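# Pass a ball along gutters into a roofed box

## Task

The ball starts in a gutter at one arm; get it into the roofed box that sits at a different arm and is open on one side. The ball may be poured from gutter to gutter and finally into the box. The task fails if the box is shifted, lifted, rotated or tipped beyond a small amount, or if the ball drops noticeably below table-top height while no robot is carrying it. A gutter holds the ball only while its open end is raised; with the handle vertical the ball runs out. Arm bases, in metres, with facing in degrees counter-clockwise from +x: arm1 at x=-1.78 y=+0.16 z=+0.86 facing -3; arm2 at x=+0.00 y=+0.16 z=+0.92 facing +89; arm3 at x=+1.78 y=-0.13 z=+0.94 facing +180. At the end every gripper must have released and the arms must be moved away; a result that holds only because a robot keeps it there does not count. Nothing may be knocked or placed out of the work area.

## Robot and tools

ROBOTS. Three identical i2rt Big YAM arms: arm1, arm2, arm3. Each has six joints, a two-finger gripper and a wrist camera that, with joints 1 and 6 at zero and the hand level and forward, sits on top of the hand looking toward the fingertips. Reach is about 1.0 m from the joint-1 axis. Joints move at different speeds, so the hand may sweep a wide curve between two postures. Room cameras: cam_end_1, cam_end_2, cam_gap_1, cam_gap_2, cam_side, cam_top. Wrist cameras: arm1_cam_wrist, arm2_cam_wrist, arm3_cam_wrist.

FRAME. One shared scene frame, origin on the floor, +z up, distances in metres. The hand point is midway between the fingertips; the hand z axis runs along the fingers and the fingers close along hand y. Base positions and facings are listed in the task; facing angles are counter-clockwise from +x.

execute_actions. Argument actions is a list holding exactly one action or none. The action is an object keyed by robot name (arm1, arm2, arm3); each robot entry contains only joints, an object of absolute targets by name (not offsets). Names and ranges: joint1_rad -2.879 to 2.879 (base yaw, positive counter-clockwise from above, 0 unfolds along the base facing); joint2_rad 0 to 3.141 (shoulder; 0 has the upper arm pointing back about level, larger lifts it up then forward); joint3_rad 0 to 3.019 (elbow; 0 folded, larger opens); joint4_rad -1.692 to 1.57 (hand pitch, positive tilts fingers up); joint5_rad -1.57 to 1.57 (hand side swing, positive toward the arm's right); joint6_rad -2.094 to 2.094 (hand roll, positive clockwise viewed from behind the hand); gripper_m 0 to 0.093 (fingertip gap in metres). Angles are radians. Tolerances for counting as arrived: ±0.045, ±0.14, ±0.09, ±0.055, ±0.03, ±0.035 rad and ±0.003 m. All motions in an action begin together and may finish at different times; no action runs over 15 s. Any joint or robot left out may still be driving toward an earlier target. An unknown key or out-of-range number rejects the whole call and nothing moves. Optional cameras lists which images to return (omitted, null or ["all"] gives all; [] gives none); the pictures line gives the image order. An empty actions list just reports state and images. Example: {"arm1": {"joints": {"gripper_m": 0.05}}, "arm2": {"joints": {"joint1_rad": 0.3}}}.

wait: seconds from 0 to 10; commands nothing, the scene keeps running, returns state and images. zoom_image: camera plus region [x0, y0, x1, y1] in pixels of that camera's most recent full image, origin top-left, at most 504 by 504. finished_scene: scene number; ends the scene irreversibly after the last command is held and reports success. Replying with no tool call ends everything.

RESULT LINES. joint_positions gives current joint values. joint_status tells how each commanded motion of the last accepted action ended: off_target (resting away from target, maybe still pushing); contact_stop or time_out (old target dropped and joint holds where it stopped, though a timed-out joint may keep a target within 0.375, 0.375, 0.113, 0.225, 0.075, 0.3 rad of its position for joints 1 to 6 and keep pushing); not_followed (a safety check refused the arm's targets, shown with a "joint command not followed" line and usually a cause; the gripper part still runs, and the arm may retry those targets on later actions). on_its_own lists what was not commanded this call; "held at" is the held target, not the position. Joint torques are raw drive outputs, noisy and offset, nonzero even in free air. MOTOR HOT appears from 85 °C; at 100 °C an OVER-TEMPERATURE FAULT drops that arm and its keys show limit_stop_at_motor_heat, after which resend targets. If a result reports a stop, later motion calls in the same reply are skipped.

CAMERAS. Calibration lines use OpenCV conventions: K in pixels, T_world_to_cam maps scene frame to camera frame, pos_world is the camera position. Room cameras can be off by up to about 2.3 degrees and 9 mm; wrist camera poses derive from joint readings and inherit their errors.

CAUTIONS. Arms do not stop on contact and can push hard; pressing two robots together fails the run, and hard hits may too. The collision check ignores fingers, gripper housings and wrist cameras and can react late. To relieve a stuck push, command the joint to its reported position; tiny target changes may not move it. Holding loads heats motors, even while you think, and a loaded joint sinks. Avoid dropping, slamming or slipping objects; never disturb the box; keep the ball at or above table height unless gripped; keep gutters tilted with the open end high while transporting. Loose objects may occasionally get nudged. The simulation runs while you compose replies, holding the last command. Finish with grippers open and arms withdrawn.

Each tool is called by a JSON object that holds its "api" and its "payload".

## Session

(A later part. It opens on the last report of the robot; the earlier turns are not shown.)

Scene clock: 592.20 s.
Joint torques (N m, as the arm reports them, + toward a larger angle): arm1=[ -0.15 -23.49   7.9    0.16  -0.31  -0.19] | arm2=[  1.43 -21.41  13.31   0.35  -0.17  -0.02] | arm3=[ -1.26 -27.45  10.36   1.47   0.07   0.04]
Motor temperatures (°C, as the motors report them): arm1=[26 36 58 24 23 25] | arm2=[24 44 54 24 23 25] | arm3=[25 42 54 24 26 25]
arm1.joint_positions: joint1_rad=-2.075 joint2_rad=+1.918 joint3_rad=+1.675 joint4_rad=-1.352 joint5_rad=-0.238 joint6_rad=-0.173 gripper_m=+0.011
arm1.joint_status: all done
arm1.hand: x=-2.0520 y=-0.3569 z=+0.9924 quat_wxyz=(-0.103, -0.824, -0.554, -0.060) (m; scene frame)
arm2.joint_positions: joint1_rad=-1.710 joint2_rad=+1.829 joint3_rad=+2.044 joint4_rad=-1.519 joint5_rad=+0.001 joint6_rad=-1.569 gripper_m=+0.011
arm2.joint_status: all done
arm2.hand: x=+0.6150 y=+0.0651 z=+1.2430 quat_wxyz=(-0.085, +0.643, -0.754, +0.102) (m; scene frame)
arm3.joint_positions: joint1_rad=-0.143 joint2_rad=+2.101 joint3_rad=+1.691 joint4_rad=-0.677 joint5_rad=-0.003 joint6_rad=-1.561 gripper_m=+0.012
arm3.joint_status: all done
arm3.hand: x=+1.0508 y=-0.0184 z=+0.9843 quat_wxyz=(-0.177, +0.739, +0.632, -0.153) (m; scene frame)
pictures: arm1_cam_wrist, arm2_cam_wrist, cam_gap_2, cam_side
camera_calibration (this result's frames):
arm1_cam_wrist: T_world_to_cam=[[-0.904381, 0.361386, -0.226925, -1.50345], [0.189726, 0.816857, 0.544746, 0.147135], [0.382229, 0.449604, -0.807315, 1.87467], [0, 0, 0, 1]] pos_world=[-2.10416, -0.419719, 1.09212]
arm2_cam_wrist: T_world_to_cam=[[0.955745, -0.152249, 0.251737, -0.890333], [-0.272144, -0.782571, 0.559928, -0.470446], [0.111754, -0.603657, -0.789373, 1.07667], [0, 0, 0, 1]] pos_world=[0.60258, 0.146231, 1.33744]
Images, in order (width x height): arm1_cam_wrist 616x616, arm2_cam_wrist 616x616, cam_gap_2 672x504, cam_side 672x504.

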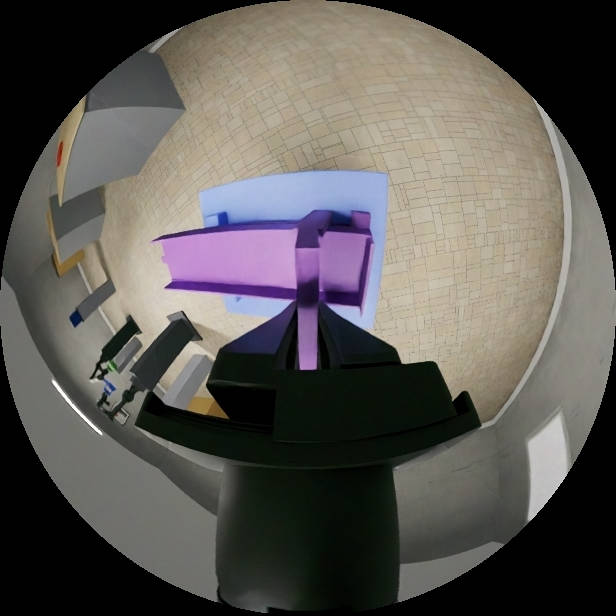

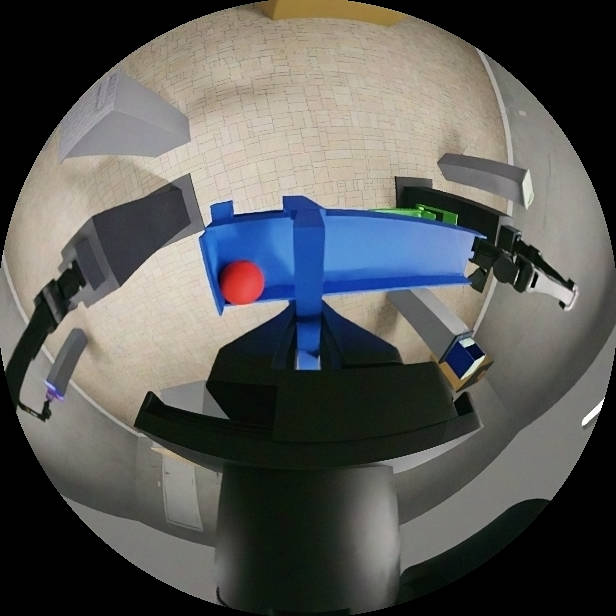

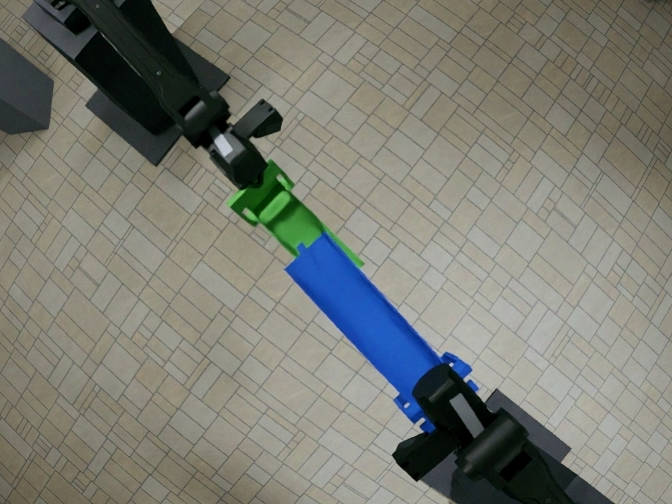

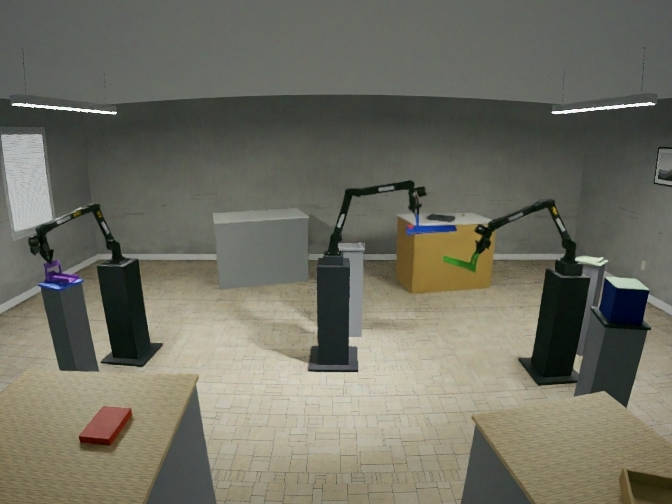

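{"api": "zoom_image", "payload": {"camera": "cam_gap_2", "region": [220, 150, 400, 330]}}

Region (220, 150, 400, 330) of cam_gap_2's 672x504 image, scaled by 2.800, with more detail than that image has.

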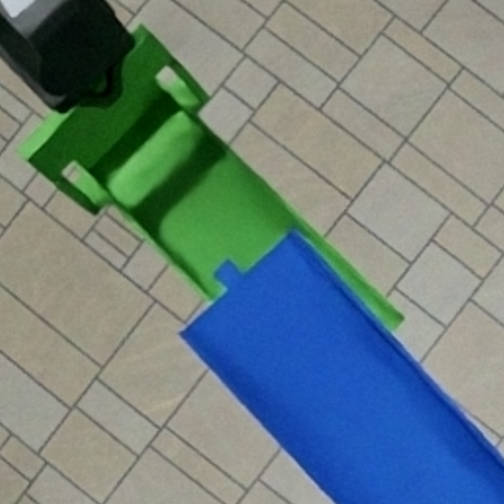

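{"api": "execute_actions", "payload": {"actions": [{"arm1":{"joints":{"gripper_m":0.07}},"arm2":{"joints":{"joint1_rad":-1.738,"joint2_rad":1.92}},"arm3":{"joints":{"joint4_rad":-0.58}}}], "cameras": ["arm2_cam_wrist","cam_side","cam_gap_2"]}}

{"api": "zoom_image", "payload": {"camera": "cam_side", "region": [410, 190, 510, 270]}}

Scene clock: 630.87 s.
Joint torques (N m, as the arm reports them, + toward a larger angle): arm1=[ -0.16 -23.08   7.9    0.17  -0.3   -0.19] | arm2=[  1.02 -21.34  13.26   0.14  -0.17  -0.03] | arm3=[ -1.35 -28.62  10.69   1.77   0.06  -0.04]
Motor temperatures (°C, as the motors report them): arm1=[26 38 55 24 23 25] | arm2=[24 44 53 24 23 25] | arm3=[25 46 56 24 26 25]
arm1.joint_positions: joint1_rad=-2.075 joint2_rad=+1.914 joint3_rad=+1.675 joint4_rad=-1.352 joint5_rad=-0.238 joint6_rad=-0.173 gripper_m=+0.070
arm1.joint_status: all done
arm1.hand: x=-2.0520 y=-0.3569 z=+0.9950 quat_wxyz=(-0.104, -0.824, -0.554, -0.057) (m; scene frame)
arm2.joint_positions: joint1_rad=-1.737 joint2_rad=+1.940 joint3_rad=+2.044 joint4_rad=-1.519 joint5_rad=+0.001 joint6_rad=-1.569 gripper_m=+0.011
arm2.joint_status: all done
arm2.hand: x=+0.6292 y=+0.0449 z=+1.1755 quat_wxyz=(-0.048, +0.636, -0.767, +0.061) (m; scene frame)
arm3.joint_positions: joint1_rad=-0.143 joint2_rad=+2.101 joint3_rad=+1.691 joint4_rad=-0.604 joint5_rad=-0.003 joint6_rad=-1.561 gripper_m=+0.012
arm3.joint_status: all done
arm3.hand: x=+1.0353 y=-0.0161 z=+0.9930 quat_wxyz=(-0.203, +0.732, +0.626, -0.176) (m; scene frame)
pictures: arm2_cam_wrist, cam_gap_2, cam_side
camera_calibration (this result's frames):
arm2_cam_wrist: T_world_to_cam=[[0.9727, -0.182735, 0.143047, -0.771577], [-0.231934, -0.786228, 0.572758, -0.484849], [0.00780477, -0.590299, -0.807147, 1.09534], [0, 0, 0, 1]] pos_world=[0.629511, 0.12438, 1.27217]
Images, in order (width x height): arm2_cam_wrist 616x616, cam_gap_2 672x504, cam_side 672x504.

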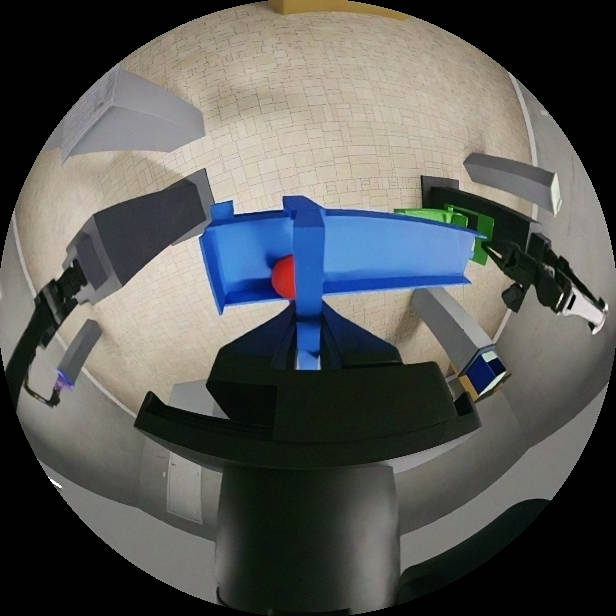

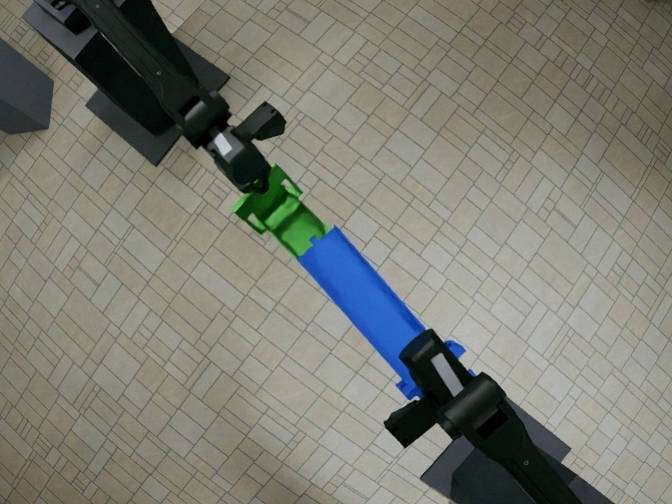

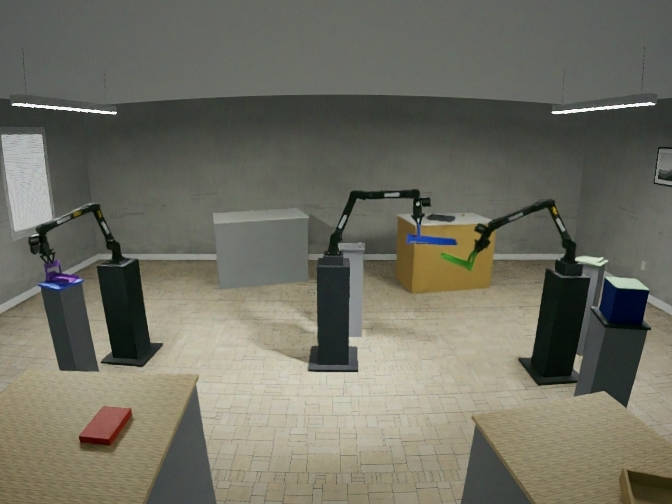

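Region (410, 190, 510, 270) of cam_side's 672x504 image, scaled by 5.040, with more detail than that image has; it fills the top 403 rows of this view, and the rest is white.

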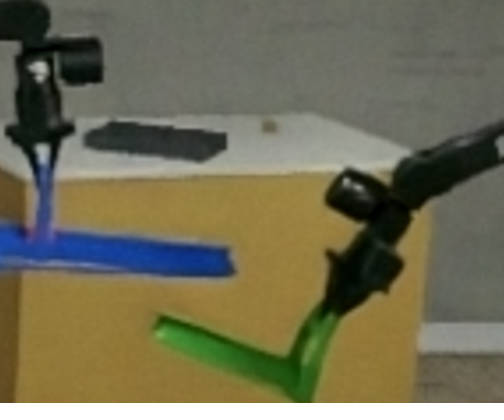

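{"api": "execute_actions", "payload": {"actions": [], "cameras": ["arm3_cam_wrist","arm2_cam_wrist","cam_gap_2","cam_end_2","cam_top"]}}

Scene clock: 652.40 s.
Joint torques (N m, as the arm reports them, + toward a larger angle): arm1=[ -0.04 -23.25   7.92   0.15  -0.31  -0.19] | arm2=[  1.51 -21.54  13.22   0.17  -0.17  -0.03] | arm3=[ -1.55 -28.12  10.83   1.89  -0.01   0.02]
Motor temperatures (°C, as the motors report them): arm1=[26 38 55 24 23 25] | arm2=[24 44 53 24 23 25] | arm3=[25 46 56 24 26 25]
arm1.joint_positions: joint1_rad=-2.075 joint2_rad=+1.914 joint3_rad=+1.675 joint4_rad=-1.352 joint5_rad=-0.238 joint6_rad=-0.173 gripper_m=+0.070
arm1.joint_status: all done
arm1.hand: x=-2.0520 y=-0.3569 z=+0.9950 quat_wxyz=(-0.104, -0.824, -0.554, -0.057) (m; scene frame)
arm2.joint_positions: joint1_rad=-1.737 joint2_rad=+1.940 joint3_rad=+2.044 joint4_rad=-1.519 joint5_rad=+0.000 joint6_rad=-1.569 gripper_m=+0.011
arm2.joint_status: all done
arm2.hand: x=+0.6293 y=+0.0449 z=+1.1755 quat_wxyz=(-0.048, +0.637, -0.767, +0.061) (m; scene frame)
arm3.joint_positions: joint1_rad=-0.143 joint2_rad=+2.099 joint3_rad=+1.691 joint4_rad=-0.601 joint5_rad=+0.000 joint6_rad=-1.565 gripper_m=+0.012
arm3.joint_status: all done
arm3.hand: x=+1.0347 y=-0.0152 z=+0.9945 quat_wxyz=(-0.206, +0.731, +0.626, -0.176) (m; scene frame)
pictures: arm2_cam_wrist, arm3_cam_wrist, cam_end_2, cam_gap_2, cam_top
camera_calibration (this result's frames):
arm2_cam_wrist: T_world_to_cam=[[0.972772, -0.182356, 0.143045, -0.771637], [-0.231624, -0.786508, 0.572499, -0.484674], [0.00810792, -0.590043, -0.807331, 1.09539], [0, 0, 0, 1]] pos_world=[0.629483, 0.124414, 1.2722]
arm3_cam_wrist: T_world_to_cam=[[-0.843115, 0.144366, 0.517991, 0.359916], [0.43129, 0.756873, 0.491051, -0.915476], [-0.321163, 0.637418, -0.700395, 1.1601], [0, 0, 0, 1]] pos_world=[1.07087, -0.0985293, 1.07564]
Images, in order (width x height): arm2_cam_wrist 616x616, arm3_cam_wrist 616x616, cam_end_2 672x504, cam_gap_2 672x504, cam_top 672x504.

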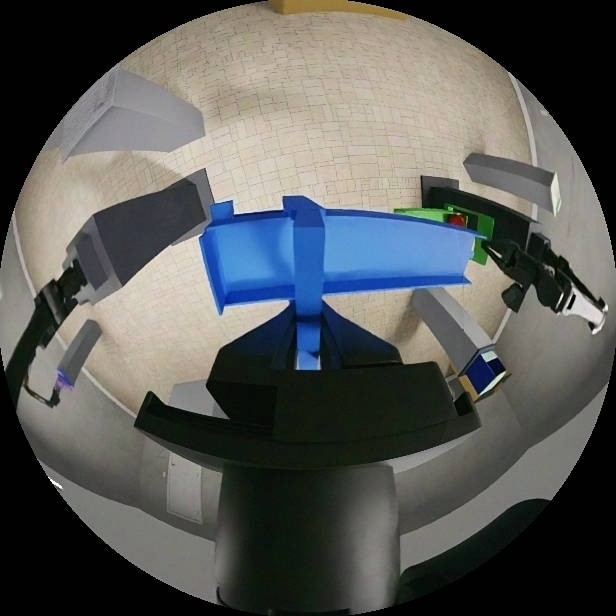

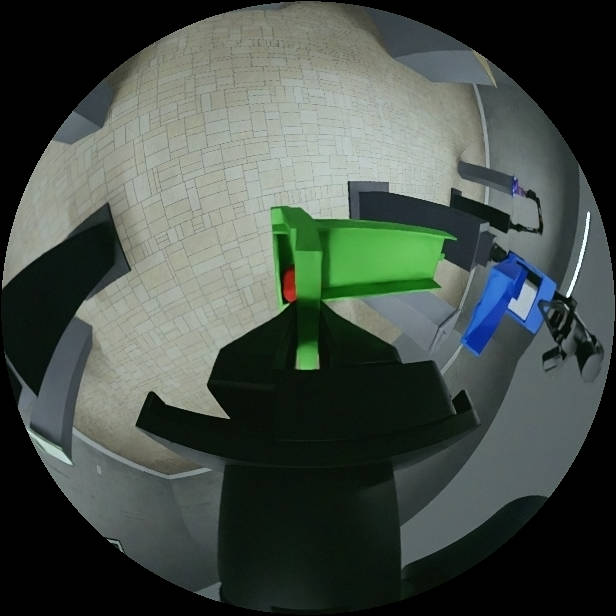

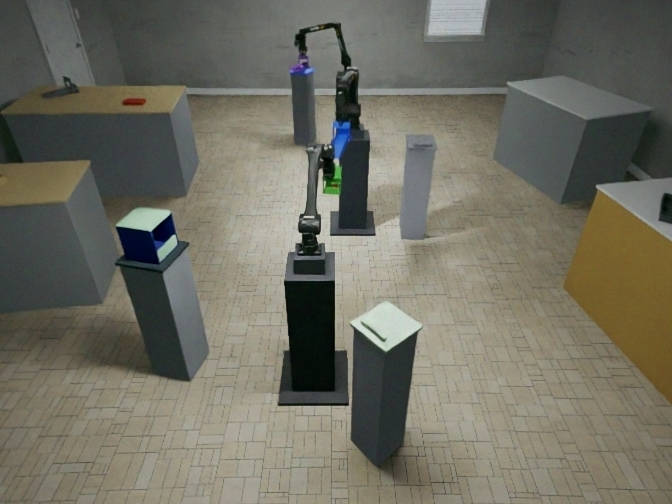

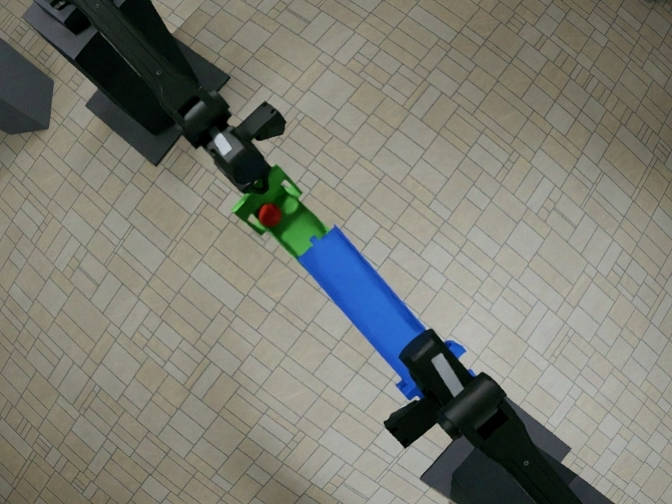

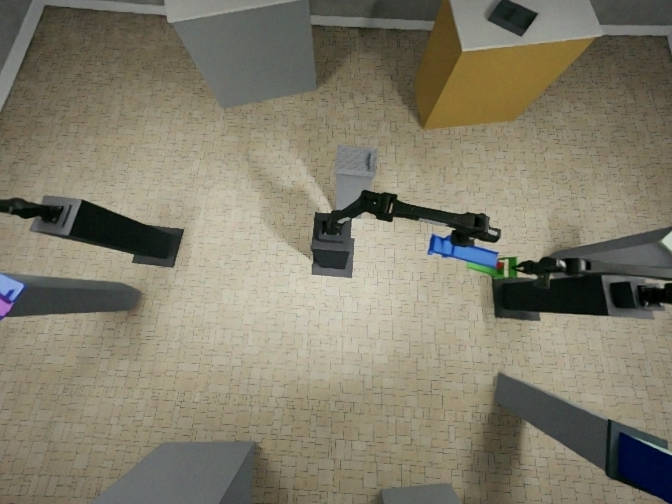

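{"api": "execute_actions", "payload": {"actions": [{"arm1":{"joints":{"joint2_rad":1.45}},"arm2":{"joints":{"joint1_rad":-0.076,"joint2_rad":1.62}}}], "cameras": ["arm3_cam_wrist","cam_end_2","cam_side"]}}

Scene clock: 668.40 s.
Joint torques (N m, as the arm reports them, + toward a larger angle): arm1=[ -0.17 -14.     8.62   0.91  -0.23  -0.18] | arm2=[  1.22 -17.46  13.     0.67  -0.1    0.  ] | arm3=[ -1.14 -27.09  10.75   1.88  -0.05   0.  ]
Motor temperatures (°C, as the motors report them): arm1=[26 38 54 24 23 25] | arm2=[24 44 53 24 23 25] | arm3=[25 47 57 24 26 25]
arm1.joint_positions: joint1_rad=-2.075 joint2_rad=+1.453 joint3_rad=+1.675 joint4_rad=-1.352 joint5_rad=-0.239 joint6_rad=-0.173 gripper_m=+0.070
arm1.joint_status: all done
arm1.hand: x=-2.0205 y=-0.3067 z=+1.2427 quat_wxyz=(-0.195, -0.789, -0.564, +0.151) (m; scene frame)
arm2.joint_positions: joint1_rad=-0.072 joint2_rad=+1.646 joint3_rad=+2.047 joint4_rad=-1.519 joint5_rad=-0.002 joint6_rad=-1.569 gripper_m=+0.011
arm2.joint_status: all done
arm2.hand: x=+0.0524 y=+0.7381 z=+1.3492 quat_wxyz=(-0.223, +0.974, -0.044, +0.008) (m; scene frame)
arm3.joint_positions: joint1_rad=-0.143 joint2_rad=+2.099 joint3_rad=+1.691 joint4_rad=-0.601 joint5_rad=+0.000 joint6_rad=-1.565 gripper_m=+0.012
arm3.joint_status: not commanded
arm3.hand: x=+1.0347 y=-0.0152 z=+0.9945 quat_wxyz=(-0.206, +0.731, +0.626, -0.176) (m; scene frame)
pictures: arm3_cam_wrist, cam_end_2, cam_side
camera_calibration (this result's frames):
arm3_cam_wrist: T_world_to_cam=[[-0.843115, 0.144366, 0.517991, 0.359916], [0.43129, 0.756873, 0.491051, -0.915476], [-0.321163, 0.637418, -0.700395, 1.1601], [0, 0, 0, 1]] pos_world=[1.07087, -0.0985293, 1.07564]
Images, in order (width x height): arm3_cam_wrist 616x616, cam_end_2 672x504, cam_side 672x504.

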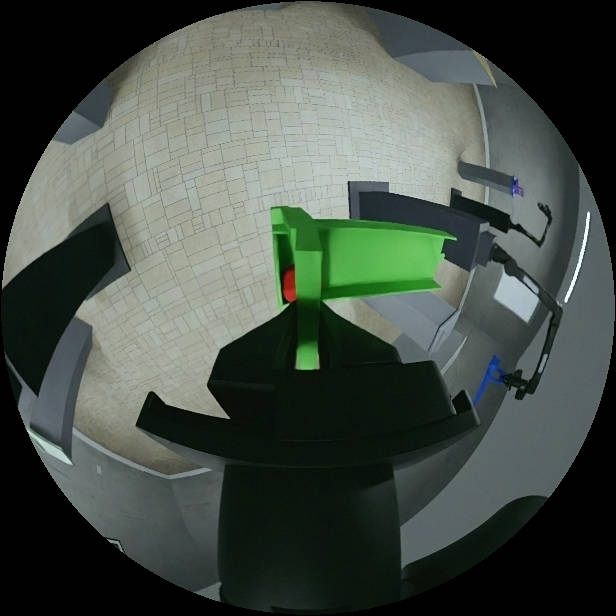

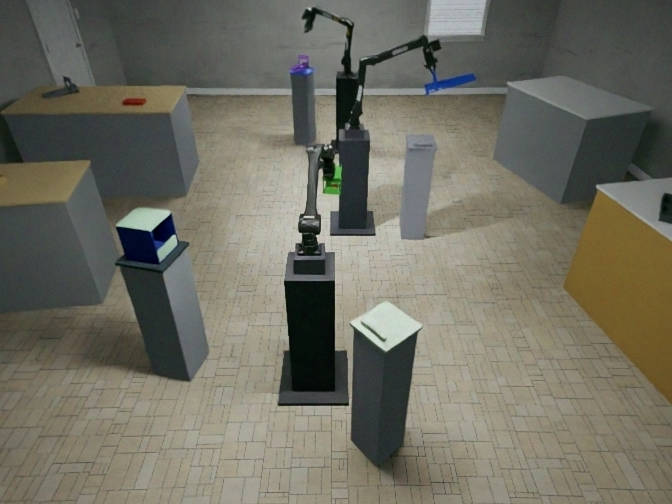

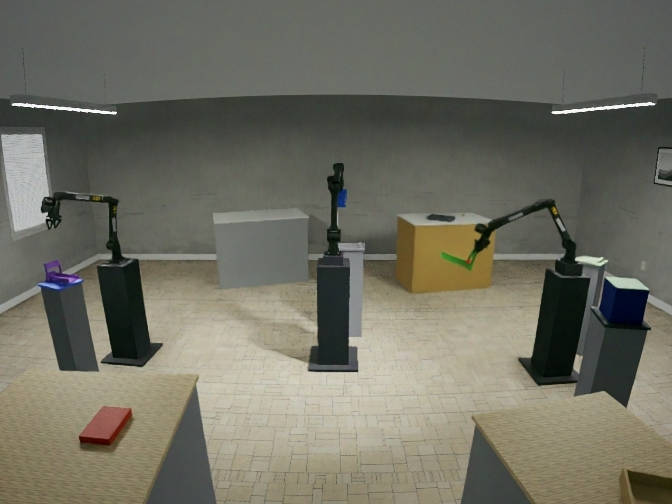

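{"api": "zoom_image", "payload": {"camera": "cam_end_2", "region": [100, 190, 200, 280]}}

{"api": "zoom_image", "payload": {"camera": "cam_side", "region": [570, 250, 670, 350]}}

{"api": "execute_actions", "payload": {"actions": [{"arm2":{"joints":{"joint2_rad":1.5,"joint3_rad":1.42,"joint4_rad":-1.11,"joint5_rad":0.218,"joint6_rad":-0.058}},"arm3":{"joints":{"joint2_rad":1.65,"joint4_rad":-0.8,"joint1_rad":0.6}}}], "cameras": ["arm3_cam_wrist","cam_end_2","arm2_cam_wrist"]}}

Region (100, 190, 200, 280) of cam_end_2's 672x504 image, scaled by 5.040, with more detail than that image has; it fills the top 454 rows of this view, and the rest is white.

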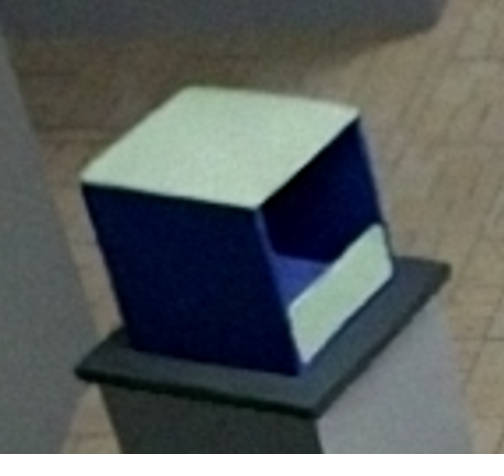

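Region (570, 250, 670, 350) of cam_side's 672x504 image, scaled by 5.040, with more detail than that image has.

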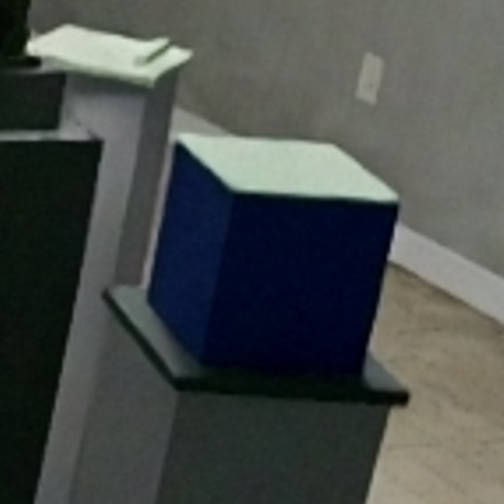

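Scene clock: 692.90 s.
Joint torques (N m, as the arm reports them, + toward a larger angle): arm1=[ -0.1  -14.23   8.6    0.93  -0.24  -0.18] | arm2=[  1.42 -15.53  13.64   1.93   0.18   0.03] | arm3=[ -0.6  -21.74  11.01   1.32   0.01   0.08]
Motor temperatures (°C, as the motors report them): arm1=[26 35 55 24 23 25] | arm2=[24 42 53 24 23 25] | arm3=[25 47 57 24 26 25]
arm1.joint_positions: joint1_rad=-2.075 joint2_rad=+1.453 joint3_rad=+1.675 joint4_rad=-1.352 joint5_rad=-0.239 joint6_rad=-0.173 gripper_m=+0.070
arm1.joint_status: not commanded
arm1.hand: x=-2.0205 y=-0.3067 z=+1.2427 quat_wxyz=(-0.195, -0.789, -0.564, +0.151) (m; scene frame)
arm2.joint_positions: joint1_rad=-0.072 joint2_rad=+1.524 joint3_rad=+1.392 joint4_rad=-1.135 joint5_rad=+0.214 joint6_rad=-0.065 gripper_m=+0.011
arm2.joint_status: all done
arm2.hand: x=+0.0839 y=+0.6803 z=+1.1496 quat_wxyz=(-0.182, +0.675, -0.715, -0.018) (m; scene frame)
arm3.joint_positions: joint1_rad=+0.603 joint2_rad=+1.671 joint3_rad=+1.699 joint4_rad=-0.806 joint5_rad=+0.000 joint6_rad=-1.566 gripper_m=+0.012
arm3.joint_status: all done
arm3.hand: x=+1.2097 y=-0.5124 z=+1.2708 quat_wxyz=(-0.175, +0.436, +0.816, -0.338) (m; scene frame)
pictures: arm2_cam_wrist, arm3_cam_wrist, cam_end_2
camera_calibration (this result's frames):
arm2_cam_wrist: T_world_to_cam=[[0.974135, -0.0850428, 0.209355, -0.264142], [-0.14815, -0.939935, 0.30753, 0.30553], [0.170627, -0.330591, -0.928222, 1.40257], [0, 0, 0, 1]] pos_world=[0.063258, 0.728392, 1.26323]
arm3_cam_wrist: T_world_to_cam=[[-0.602139, -0.382459, 0.700823, -0.357654], [-0.114205, 0.910028, 0.398504, 0.10563], [-0.790181, 0.159917, -0.591643, 1.91124], [0, 0, 0, 1]] pos_world=[1.30693, -0.538554, 1.33933]
Images, in order (width x height): arm2_cam_wrist 616x616, arm3_cam_wrist 616x616, cam_end_2 672x504.

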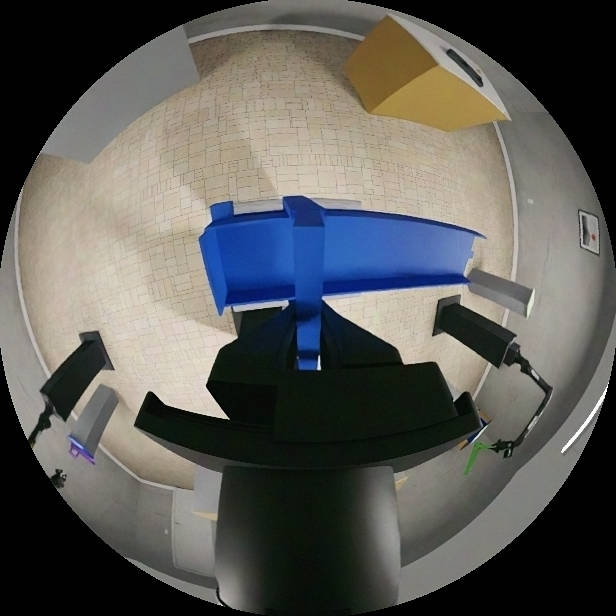

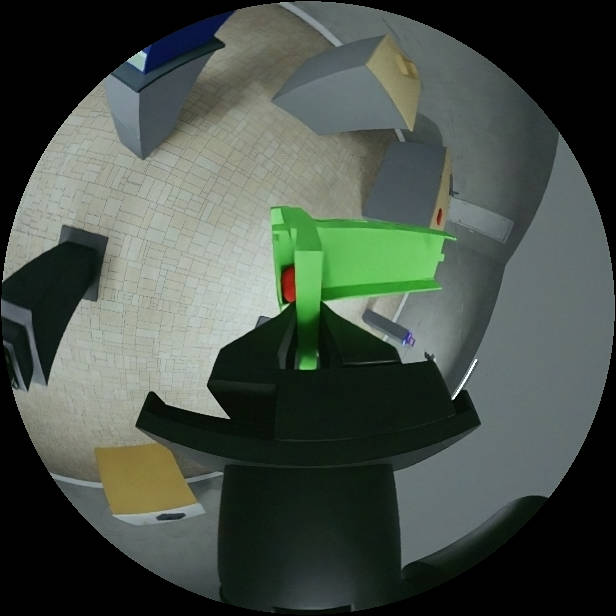

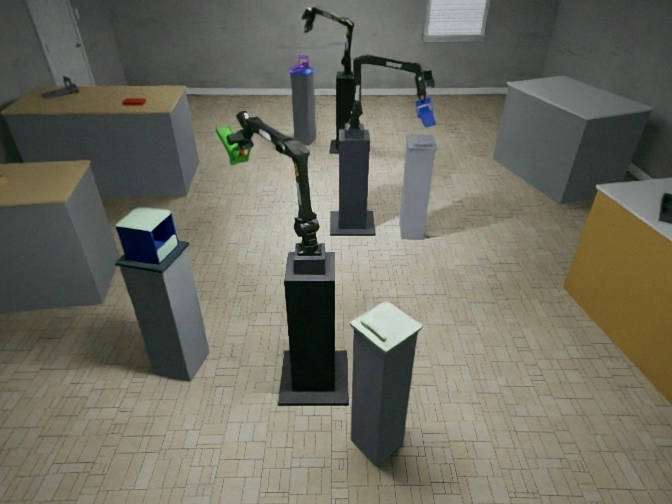

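{"api": "execute_actions", "payload": {"actions": [{"arm2":{"joints":{"joint2_rad":1.82}},"arm3":{"joints":{"joint2_rad":1.40,"joint1_rad":1.59,"joint6_rad":-1.32}}}], "cameras": ["arm3_cam_wrist","cam_end_2","arm2_cam_wrist","cam_top"]}}

Scene clock: 814.60 s.
Joint torques (N m, as the arm reports them, + toward a larger angle): arm1=[ -0.16 -14.29   8.6    0.86  -0.23  -0.18] | arm2=[  1.16 -18.18  11.85   0.93   0.17   0.04] | arm3=[ -0.4  -15.97  11.25   2.12   0.     0.23]
Motor temperatures (°C, as the motors report them): arm1=[26 32 54 24 23 25] | arm2=[24 40 54 24 23 25] | arm3=[25 44 60 24 26 25]
arm1.joint_positions: joint1_rad=-2.075 joint2_rad=+1.453 joint3_rad=+1.675 joint4_rad=-1.352 joint5_rad=-0.239 joint6_rad=-0.173 gripper_m=+0.070
arm1.joint_status: not commanded
arm1.hand: x=-2.0205 y=-0.3067 z=+1.2427 quat_wxyz=(-0.195, -0.789, -0.564, +0.151) (m; scene frame)
arm2.joint_positions: joint1_rad=-0.070 joint2_rad=+1.840 joint3_rad=+1.395 joint4_rad=-1.123 joint5_rad=+0.214 joint6_rad=-0.062 gripper_m=+0.011
arm2.joint_status: all done
arm2.hand: x=+0.0836 y=+0.6904 z=+0.9900 quat_wxyz=(-0.070, +0.694, -0.712, +0.081) (m; scene frame)
arm3.joint_positions: joint1_rad=+1.593 joint2_rad=+1.414 joint3_rad=+1.699 joint4_rad=-0.809 joint5_rad=-0.002 joint6_rad=-1.328 gripper_m=+0.012
arm3.joint_status: all done
arm3.hand: x=+1.7833 y=-0.7376 z=+1.4380 quat_wxyz=(+0.071, +0.101, +0.861, -0.494) (m; scene frame)
pictures: arm2_cam_wrist, arm3_cam_wrist, cam_end_2, cam_top
camera_calibration (this result's frames):
arm2_cam_wrist: T_world_to_cam=[[0.979535, -0.0237758, 0.199865, -0.262879], [-0.136886, -0.806684, 0.574912, 0.00647347], [0.147559, -0.590505, -0.79343, 1.30574], [0, 0, 0, 1]] pos_world=[0.0657114, 0.770019, 1.08483]
arm3_cam_wrist: T_world_to_cam=[[-0.256247, -0.494664, 0.830448, -1.10164], [-0.800422, 0.59024, 0.1046, 1.71996], [-0.541905, -0.637906, -0.547188, 1.40427], [0, 0, 0, 1]] pos_world=[1.85538, -0.664335, 1.50335]
Images, in order (width x height): arm2_cam_wrist 616x616, arm3_cam_wrist 616x616, cam_end_2 672x504, cam_top 672x504.

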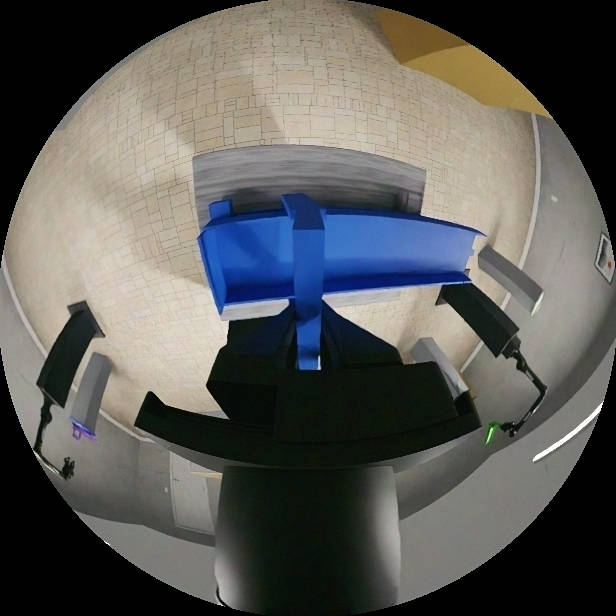

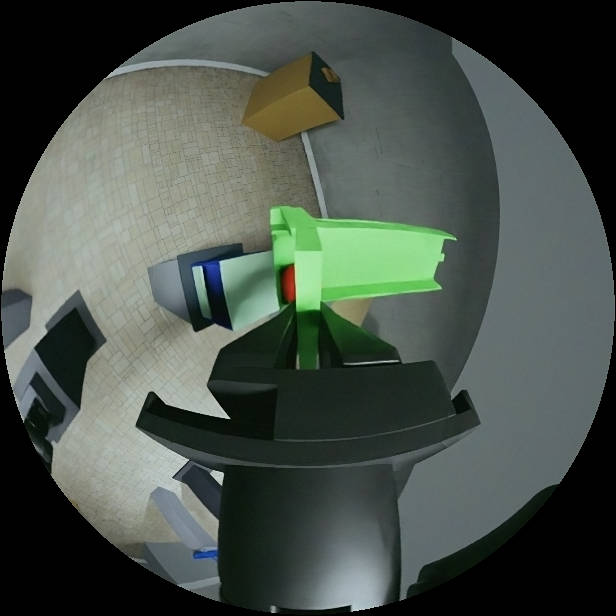

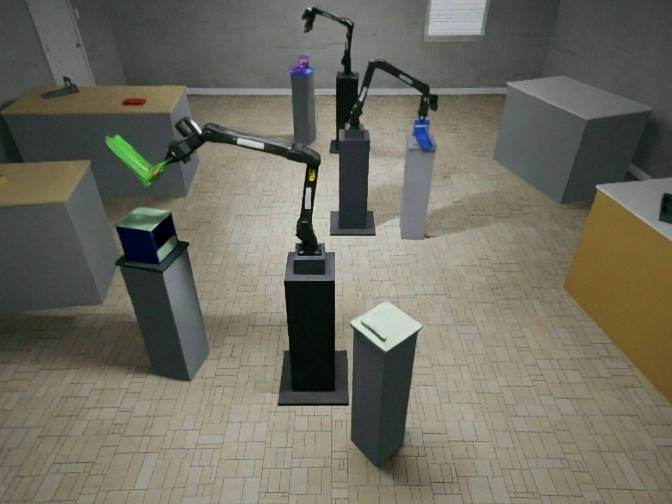

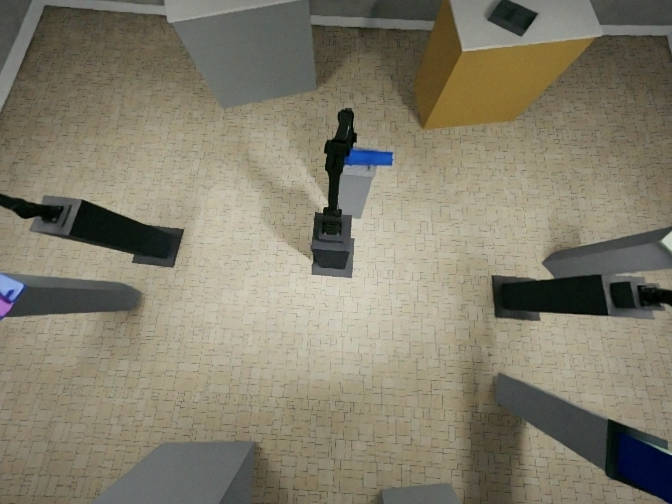

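{"api": "zoom_image", "payload": {"camera": "arm3_cam_wrist", "region": [140, 220, 300, 350]}}

{"api": "execute_actions", "payload": {"actions": [{"arm2":{"joints":{"gripper_m":0.07}},"arm3":{"joints":{"joint3_rad":1.30}}}], "cameras": ["arm3_cam_wrist","cam_end_2","arm2_cam_wrist"]}}

Region (140, 220, 300, 350) of arm3_cam_wrist's 616x616 image, scaled by 3.150, with more detail than that image has; it fills the top 410 rows of this view, and the rest is white.

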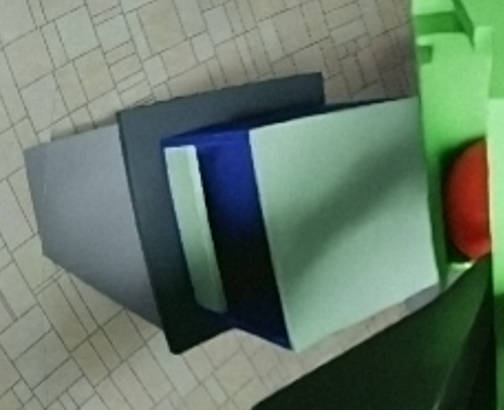

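Scene clock: 820.17 s.
Joint torques (N m, as the arm reports them, + toward a larger angle): arm1=[ -0.06 -14.24   8.57   0.88  -0.24  -0.18] | arm2=[  1.27 -18.14  11.81   0.95   0.14   0.04] | arm3=[ -0.01 -16.87  10.73   1.72   0.04   0.2 ]
Motor temperatures (°C, as the motors report them): arm1=[26 32 54 24 23 25] | arm2=[24 41 53 24 23 25] | arm3=[25 43 60 24 26 25]
arm1.joint_positions: joint1_rad=-2.075 joint2_rad=+1.453 joint3_rad=+1.675 joint4_rad=-1.352 joint5_rad=-0.239 joint6_rad=-0.173 gripper_m=+0.070
arm1.joint_status: not commanded
arm1.hand: x=-2.0205 y=-0.3067 z=+1.2427 quat_wxyz=(-0.195, -0.789, -0.564, +0.151) (m; scene frame)
arm2.joint_positions: joint1_rad=-0.070 joint2_rad=+1.835 joint3_rad=+1.395 joint4_rad=-1.123 joint5_rad=+0.215 joint6_rad=-0.062 gripper_m=+0.070
arm2.joint_status: all done
arm2.hand: x=+0.0838 y=+0.6907 z=+0.9923 quat_wxyz=(-0.072, +0.694, -0.712, +0.079) (m; scene frame)
arm3.joint_positions: joint1_rad=+1.593 joint2_rad=+1.429 joint3_rad=+1.271 joint4_rad=-0.812 joint5_rad=-0.002 joint6_rad=-1.327 gripper_m=+0.012
arm3.joint_status: all done
arm3.hand: x=+1.7855 y=-0.6795 z=+1.1914 quat_wxyz=(+0.045, +0.110, +0.949, -0.292) (m; scene frame)
pictures: arm2_cam_wrist, arm3_cam_wrist, cam_end_2
camera_calibration (this result's frames):
arm2_cam_wrist: T_world_to_cam=[[0.979226, -0.0246779, 0.201266, -0.264304], [-0.137775, -0.809239, 0.571096, 0.010962], [0.148778, -0.586962, -0.795827, 1.30758], [0, 0, 0, 1]] pos_world=[0.0657832, 0.769848, 1.08754]
arm3_cam_wrist: T_world_to_cam=[[-0.248336, -0.805624, 0.537865, -0.74433], [-0.801679, 0.482603, 0.35271, 1.3467], [-0.543727, -0.343604, -0.7657, 1.77114], [0, 0, 0, 1]] pos_world=[1.85779, -0.641002, 1.28151]
Images, in order (width x height): arm2_cam_wrist 616x616, arm3_cam_wrist 616x616, cam_end_2 672x504.

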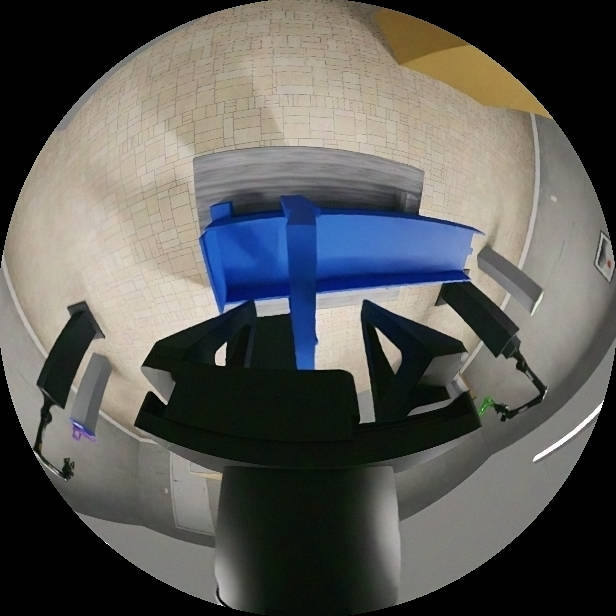

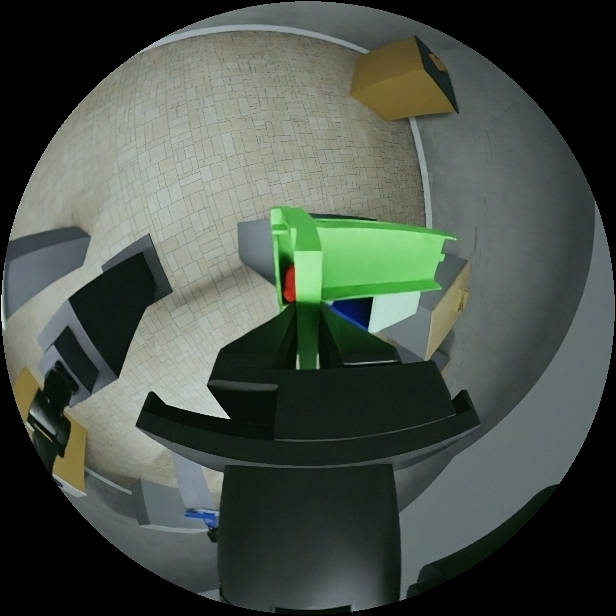

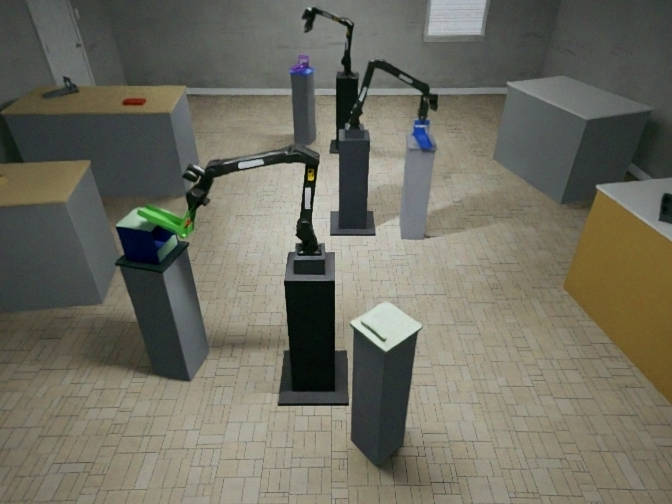

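{"api": "zoom_image", "payload": {"camera": "arm3_cam_wrist", "region": [300, 200, 480, 370]}}

{"api": "zoom_image", "payload": {"camera": "cam_end_2", "region": [90, 160, 230, 290]}}

Region (300, 200, 480, 370) of arm3_cam_wrist's 616x616 image, scaled by 2.800, with more detail than that image has.

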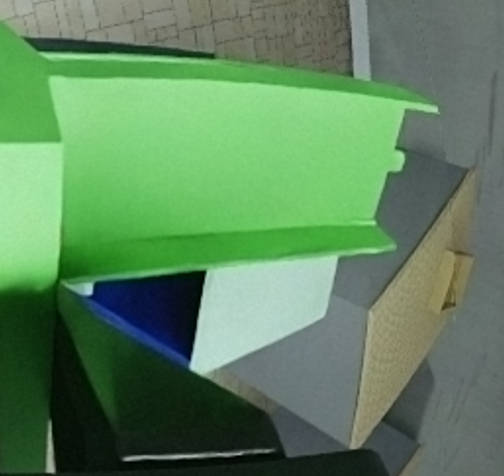

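Region (90, 160, 230, 290) of cam_end_2's 672x504 image, scaled by 3.600, with more detail than that image has; it fills the top 468 rows of this view, and the rest is white.

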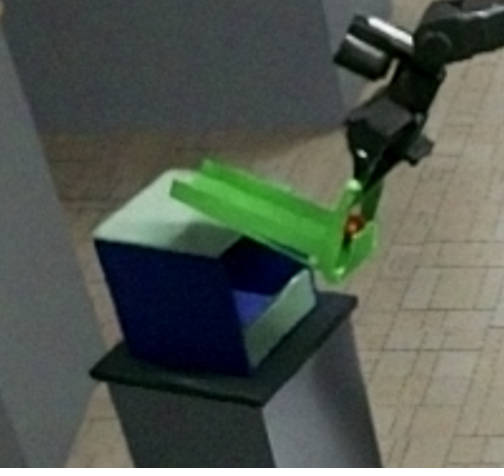

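{"api": "execute_actions", "payload": {"actions": [{"arm2":{"joints":{"joint2_rad":1.35}},"arm3":{"joints":{"joint3_rad":1.55,"joint1_rad":1.52}}}], "cameras": ["arm3_cam_wrist","cam_end_2"]}}

Scene clock: 893.73 s.
Joint torques (N m, as the arm reports them, + toward a larger angle): arm1=[ -0.09 -14.18   8.59   0.93  -0.23  -0.18] | arm2=[  1.27 -10.43  13.07   1.8    0.09   0.04] | arm3=[  0.18 -15.5   12.77   1.77  -0.06   0.18]
Motor temperatures (°C, as the motors report them): arm1=[26 31 54 24 23 25] | arm2=[24 41 52 24 23 25] | arm3=[25 41 60 24 26 25]
arm1.joint_positions: joint1_rad=-2.075 joint2_rad=+1.453 joint3_rad=+1.675 joint4_rad=-1.352 joint5_rad=-0.239 joint6_rad=-0.173 gripper_m=+0.070
arm1.joint_status: not commanded
arm1.hand: x=-2.0205 y=-0.3067 z=+1.2427 quat_wxyz=(-0.195, -0.789, -0.564, +0.151) (m; scene frame)
arm2.joint_positions: joint1_rad=-0.070 joint2_rad=+1.341 joint3_rad=+1.403 joint4_rad=-1.123 joint5_rad=+0.216 joint6_rad=-0.062 gripper_m=+0.070
arm2.joint_status: all done
arm2.hand: x=+0.0814 y=+0.6584 z=+1.2461 quat_wxyz=(-0.257, +0.652, -0.708, -0.084) (m; scene frame)
arm3.joint_positions: joint1_rad=+1.518 joint2_rad=+1.408 joint3_rad=+1.497 joint4_rad=-0.814 joint5_rad=+0.000 joint6_rad=-1.327 gripper_m=+0.012
arm3.joint_status: all done
arm3.hand: x=+1.7398 y=-0.7190 z=+1.3244 quat_wxyz=(+0.043, +0.140, +0.902, -0.407) (m; scene frame)
pictures: arm3_cam_wrist, cam_end_2
camera_calibration (this result's frames):
arm3_cam_wrist: T_world_to_cam=[[-0.300877, -0.630355, 0.71563, -0.87711], [-0.756042, 0.615042, 0.223886, 1.46869], [-0.58127, -0.473684, -0.661626, 1.66853], [0, 0, 0, 1]] pos_world=[1.81636, -0.665841, 1.40281]
Images, in order (width x height): arm3_cam_wrist 616x616, cam_end_2 672x504.

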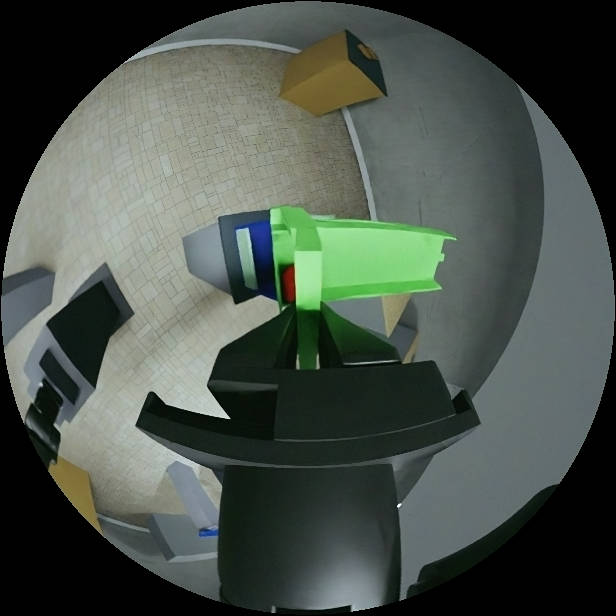

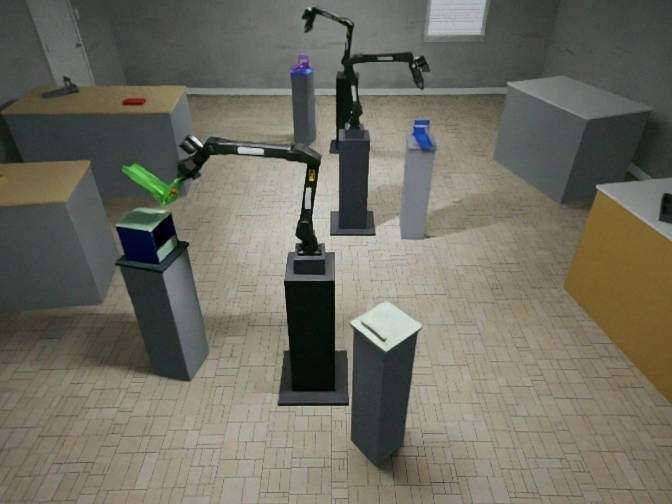

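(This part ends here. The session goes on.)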